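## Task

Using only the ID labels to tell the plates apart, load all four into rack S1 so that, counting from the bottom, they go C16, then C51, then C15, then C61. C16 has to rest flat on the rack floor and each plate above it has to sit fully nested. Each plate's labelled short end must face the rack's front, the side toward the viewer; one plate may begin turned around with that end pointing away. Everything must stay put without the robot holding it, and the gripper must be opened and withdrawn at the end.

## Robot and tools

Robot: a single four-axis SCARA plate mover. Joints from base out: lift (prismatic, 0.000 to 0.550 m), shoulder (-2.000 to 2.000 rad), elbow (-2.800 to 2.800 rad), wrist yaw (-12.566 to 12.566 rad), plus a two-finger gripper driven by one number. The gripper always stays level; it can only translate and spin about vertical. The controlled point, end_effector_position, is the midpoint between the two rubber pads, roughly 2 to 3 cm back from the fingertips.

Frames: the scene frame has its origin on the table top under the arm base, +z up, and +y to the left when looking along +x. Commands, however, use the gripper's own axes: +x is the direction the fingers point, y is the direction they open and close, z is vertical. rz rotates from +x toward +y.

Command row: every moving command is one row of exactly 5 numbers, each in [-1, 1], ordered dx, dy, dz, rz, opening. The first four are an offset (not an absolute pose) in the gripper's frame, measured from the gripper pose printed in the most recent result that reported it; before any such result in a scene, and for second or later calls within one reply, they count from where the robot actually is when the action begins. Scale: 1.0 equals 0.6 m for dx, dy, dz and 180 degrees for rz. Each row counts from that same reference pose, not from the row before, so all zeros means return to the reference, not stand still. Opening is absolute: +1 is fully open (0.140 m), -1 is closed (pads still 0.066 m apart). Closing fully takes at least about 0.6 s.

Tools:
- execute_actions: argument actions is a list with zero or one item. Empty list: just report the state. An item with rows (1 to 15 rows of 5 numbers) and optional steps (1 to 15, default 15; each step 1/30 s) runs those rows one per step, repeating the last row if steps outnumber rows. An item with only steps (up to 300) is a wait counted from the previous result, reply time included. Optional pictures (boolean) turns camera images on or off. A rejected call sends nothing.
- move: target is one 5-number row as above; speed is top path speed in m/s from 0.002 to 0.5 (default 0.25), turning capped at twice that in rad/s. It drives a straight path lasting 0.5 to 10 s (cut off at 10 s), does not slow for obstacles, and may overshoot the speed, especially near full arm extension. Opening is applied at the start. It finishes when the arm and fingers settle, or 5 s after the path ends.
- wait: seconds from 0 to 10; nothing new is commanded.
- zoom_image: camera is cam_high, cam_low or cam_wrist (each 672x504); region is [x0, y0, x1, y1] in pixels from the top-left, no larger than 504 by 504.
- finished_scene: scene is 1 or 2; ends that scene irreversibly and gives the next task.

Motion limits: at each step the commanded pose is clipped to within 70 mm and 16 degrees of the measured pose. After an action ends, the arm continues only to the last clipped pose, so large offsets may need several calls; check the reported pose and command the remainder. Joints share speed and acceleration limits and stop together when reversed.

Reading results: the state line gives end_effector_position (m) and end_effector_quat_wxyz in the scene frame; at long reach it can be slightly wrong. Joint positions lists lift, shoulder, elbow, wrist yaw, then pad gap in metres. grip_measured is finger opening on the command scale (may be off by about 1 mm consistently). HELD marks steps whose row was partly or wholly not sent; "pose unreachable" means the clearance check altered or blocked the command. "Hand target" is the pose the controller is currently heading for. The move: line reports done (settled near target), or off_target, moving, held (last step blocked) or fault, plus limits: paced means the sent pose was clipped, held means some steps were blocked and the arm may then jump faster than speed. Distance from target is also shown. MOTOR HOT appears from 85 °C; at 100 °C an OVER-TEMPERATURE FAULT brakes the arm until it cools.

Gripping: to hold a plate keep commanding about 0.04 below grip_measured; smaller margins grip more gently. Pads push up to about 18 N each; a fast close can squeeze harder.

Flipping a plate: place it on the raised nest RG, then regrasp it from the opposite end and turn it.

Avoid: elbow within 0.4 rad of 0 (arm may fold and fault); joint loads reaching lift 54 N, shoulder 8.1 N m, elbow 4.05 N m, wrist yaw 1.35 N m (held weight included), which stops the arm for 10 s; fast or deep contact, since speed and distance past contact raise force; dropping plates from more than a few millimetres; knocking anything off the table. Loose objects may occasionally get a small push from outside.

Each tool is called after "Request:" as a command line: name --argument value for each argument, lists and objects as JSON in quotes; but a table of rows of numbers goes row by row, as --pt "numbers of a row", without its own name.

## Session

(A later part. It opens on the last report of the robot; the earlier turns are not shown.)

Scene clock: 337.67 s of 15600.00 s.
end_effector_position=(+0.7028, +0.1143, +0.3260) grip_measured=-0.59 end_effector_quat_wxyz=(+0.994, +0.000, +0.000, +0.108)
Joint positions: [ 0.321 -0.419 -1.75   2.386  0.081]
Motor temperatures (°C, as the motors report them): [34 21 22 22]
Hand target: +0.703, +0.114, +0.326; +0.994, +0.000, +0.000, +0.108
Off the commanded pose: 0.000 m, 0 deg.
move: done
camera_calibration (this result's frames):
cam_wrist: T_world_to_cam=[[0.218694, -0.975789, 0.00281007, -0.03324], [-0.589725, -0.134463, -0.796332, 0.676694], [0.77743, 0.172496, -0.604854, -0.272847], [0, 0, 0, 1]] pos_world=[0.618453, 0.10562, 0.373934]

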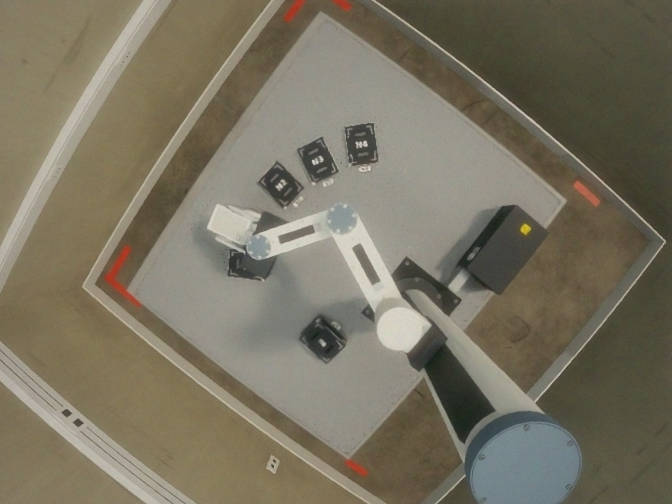

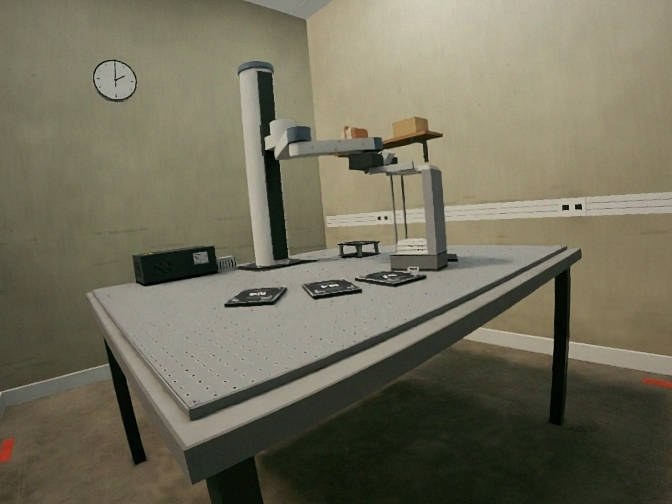

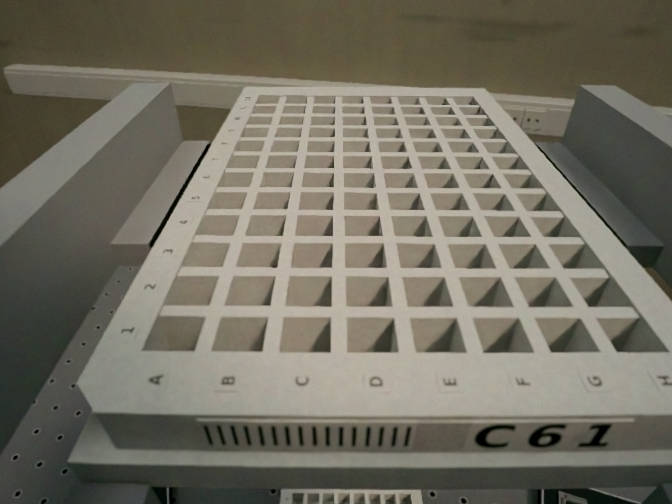

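Request:
move --target '[0,0,-0.34,0,-0.63]'

Request:
move --target '[0,0,-0.0085,0,-0.63]' --speed 0.012

Request:
move --target '[0,0,0,0,0.2]'

Request:
move --target '[-0.28,0,0,0,0.2]'

Scene clock: 345.50 s of 15600.00 s.
end_effector_position=(+0.7028, +0.1144, +0.1219) grip_measured=-0.59 end_effector_quat_wxyz=(+0.994, +0.000, +0.000, +0.108)
Joint positions: [ 0.117 -0.419 -1.75   2.386  0.081]
Motor temperatures (°C, as the motors report them): [34 21 22 22]
Hand target: +0.703, +0.114, +0.122; +0.994, +0.000, +0.000, +0.108
Off the commanded pose: 0.000 m, 0 deg.
After step 90, 3.60 s passed at rest.
move: done
camera_calibration (this result's frames):
cam_wrist: T_world_to_cam=[[0.218791, -0.975768, 0.00281007, -0.0327089], [-0.589712, -0.134521, -0.796332, 0.514195], [0.777413, 0.172573, -0.604854, -0.39625], [0, 0, 0, 1]] pos_world=[0.618433, 0.105636, 0.169888]

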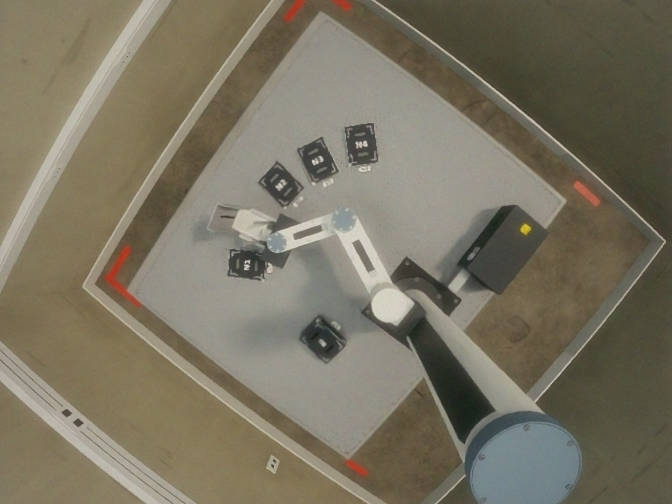

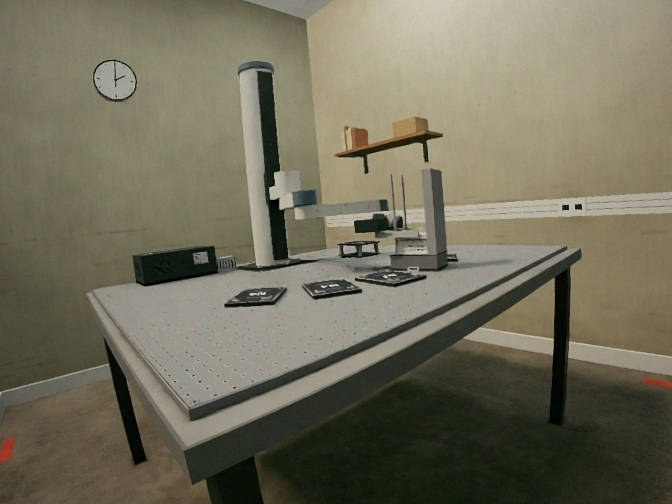

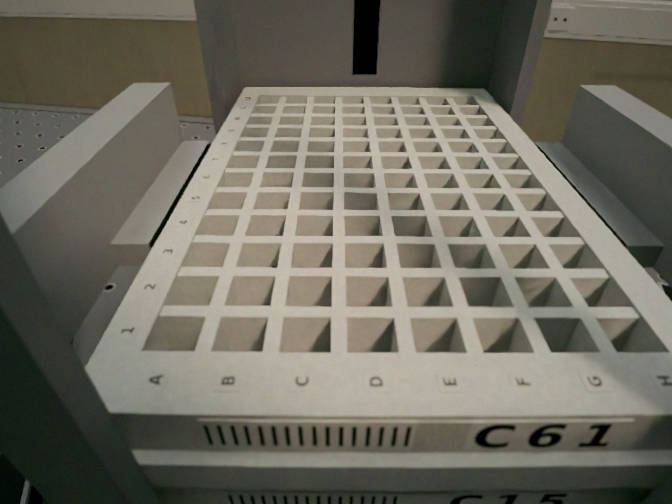

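Scene clock: 346.20 s of 15600.00 s.
end_effector_position=(+0.7028, +0.1144, +0.1168) grip_measured=-0.59 end_effector_quat_wxyz=(+0.994, +0.000, +0.000, +0.108)
Joint positions: [ 0.112 -0.419 -1.75   2.386  0.081]
Motor temperatures (°C, as the motors report them): [34 21 22 22]
Hand target: +0.703, +0.114, +0.117; +0.994, +0.000, +0.000, +0.108
Off the commanded pose: 0.000 m, 0 deg.
move: done
camera_calibration (this result's frames):
cam_wrist: T_world_to_cam=[[0.218791, -0.975768, 0.00281007, -0.0326945], [-0.589712, -0.134521, -0.796332, 0.51011], [0.777413, 0.172573, -0.604854, -0.399353], [0, 0, 0, 1]] pos_world=[0.618433, 0.105636, 0.164758]

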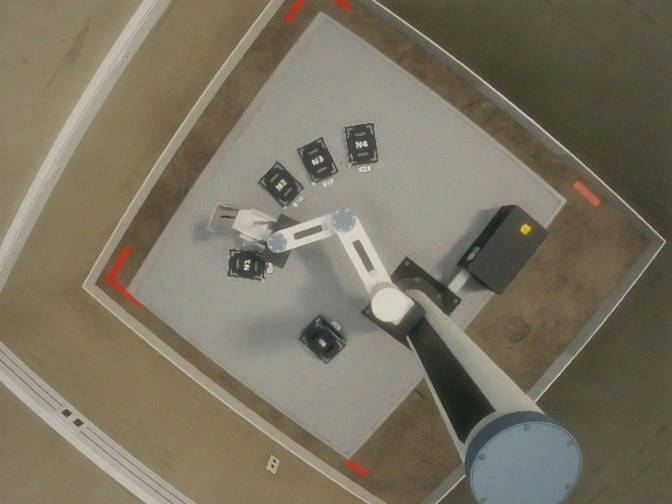

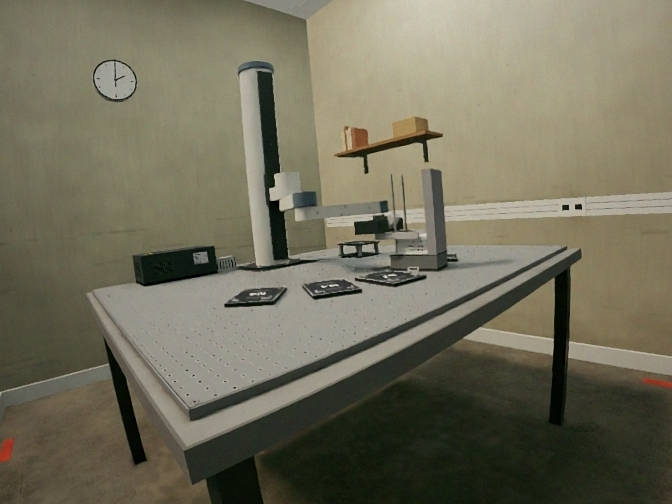

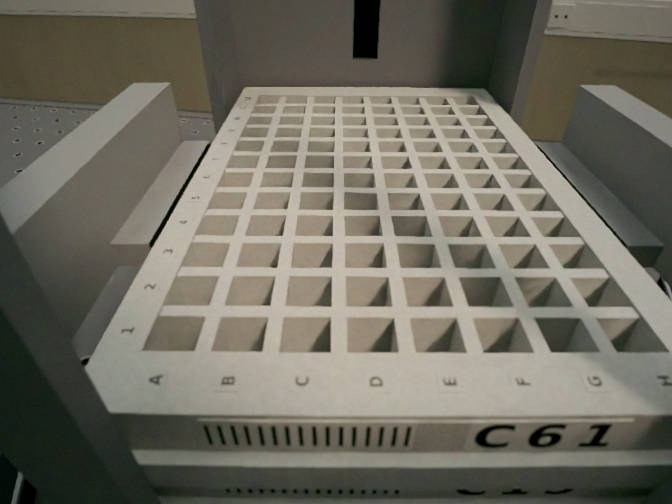

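Scene clock: 346.70 s of 15600.00 s.
end_effector_position=(+0.7028, +0.1144, +0.1168) grip_measured=+0.20 end_effector_quat_wxyz=(+0.994, +0.000, +0.000, +0.108)
Joint positions: [ 0.112 -0.419 -1.75   2.386  0.11 ]
Motor temperatures (°C, as the motors report them): [34 21 22 22]
Hand target: +0.703, +0.114, +0.117; +0.994, +0.000, +0.000, +0.108
Off the commanded pose: 0.000 m, 0 deg.
move: done
camera_calibration (this result's frames):
cam_wrist: T_world_to_cam=[[0.218788, -0.975768, 0.00281007, -0.0326928], [-0.589712, -0.134519, -0.796332, 0.51011], [0.777413, 0.172571, -0.604854, -0.399353], [0, 0, 0, 1]] pos_world=[0.618433, 0.105636, 0.164758]

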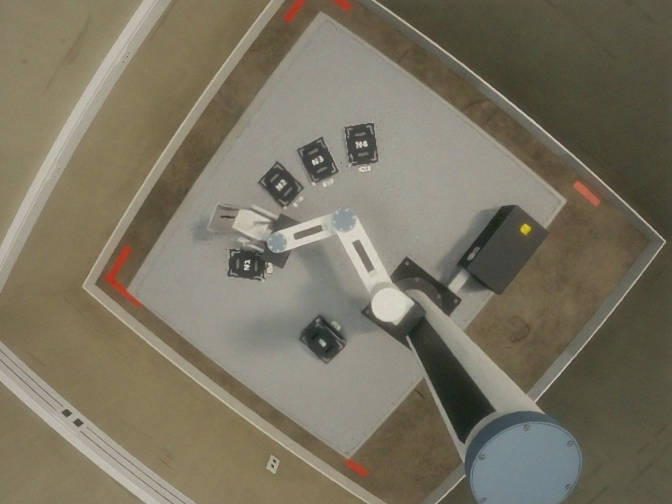

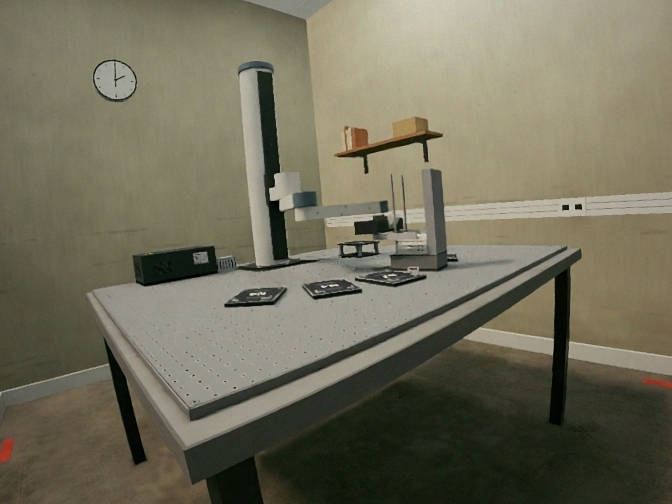

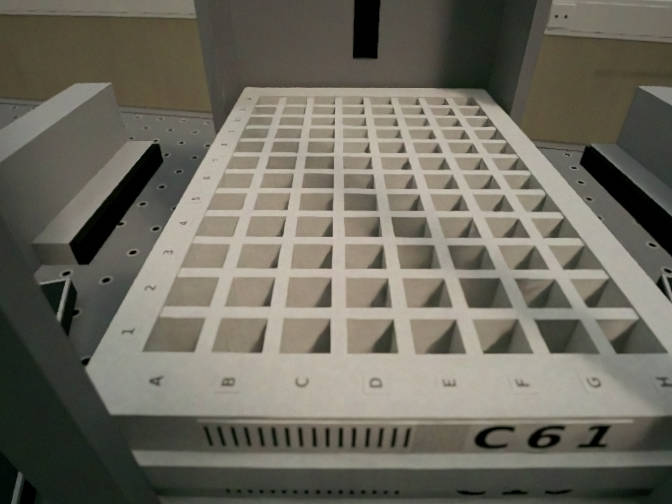

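Scene clock: 347.77 s of 15600.00 s.
end_effector_position=(+0.5385, +0.0785, +0.1168) grip_measured=+0.20 end_effector_quat_wxyz=(+0.994, +0.000, +0.000, +0.108)
Joint positions: [ 0.112 -0.749 -0.912  1.878  0.11 ]
Motor temperatures (°C, as the motors report them): [34 21 22 22]
Hand target: +0.539, +0.078, +0.117; +0.994, +0.000, +0.000, +0.108
Off the commanded pose: 0.000 m, 0 deg.
move: done
camera_calibration (this result's frames):
cam_wrist: T_world_to_cam=[[0.219336, -0.975645, 0.00281007, -0.0320525], [-0.589637, -0.134851, -0.796332, 0.408404], [0.777316, 0.173007, -0.604854, -0.265469], [0, 0, 0, 1]] pos_world=[0.454194, 0.0697298, 0.164746]

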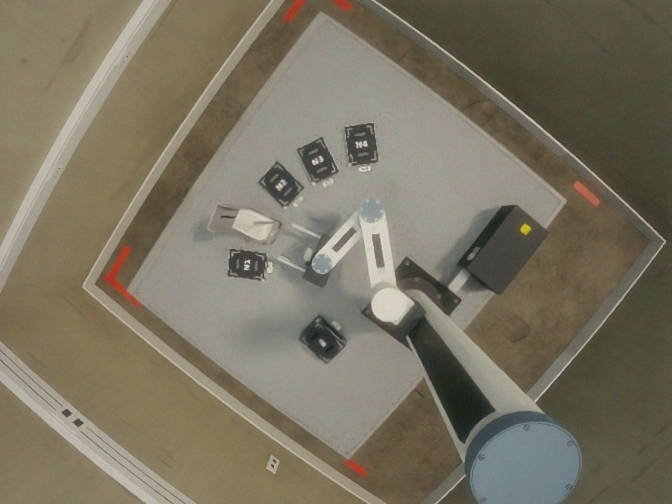

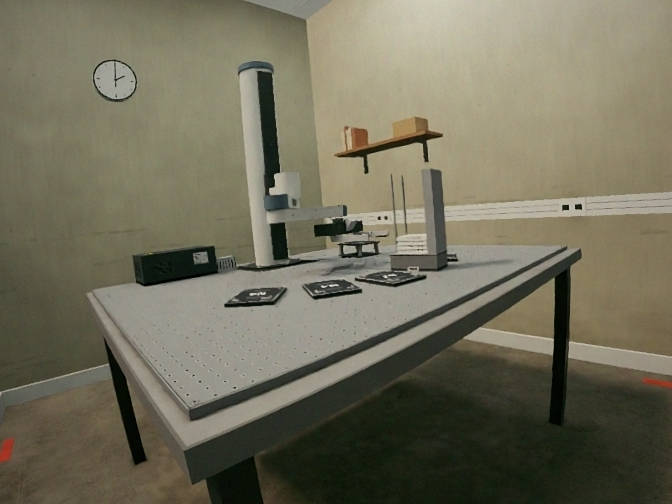

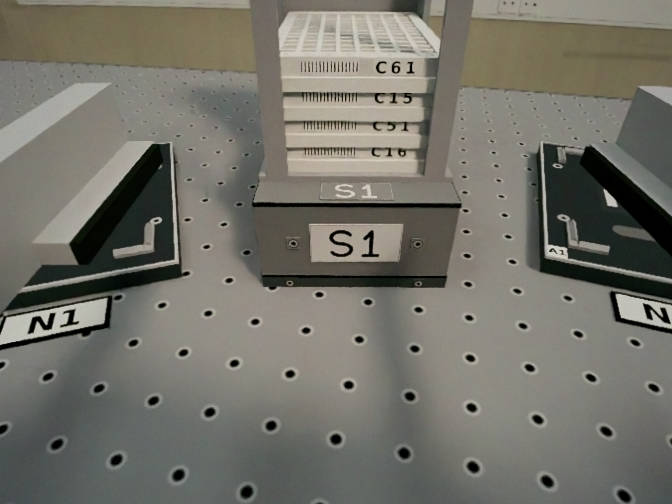

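Request:
finished_scene --scene 2

The scene is finished: the task was done.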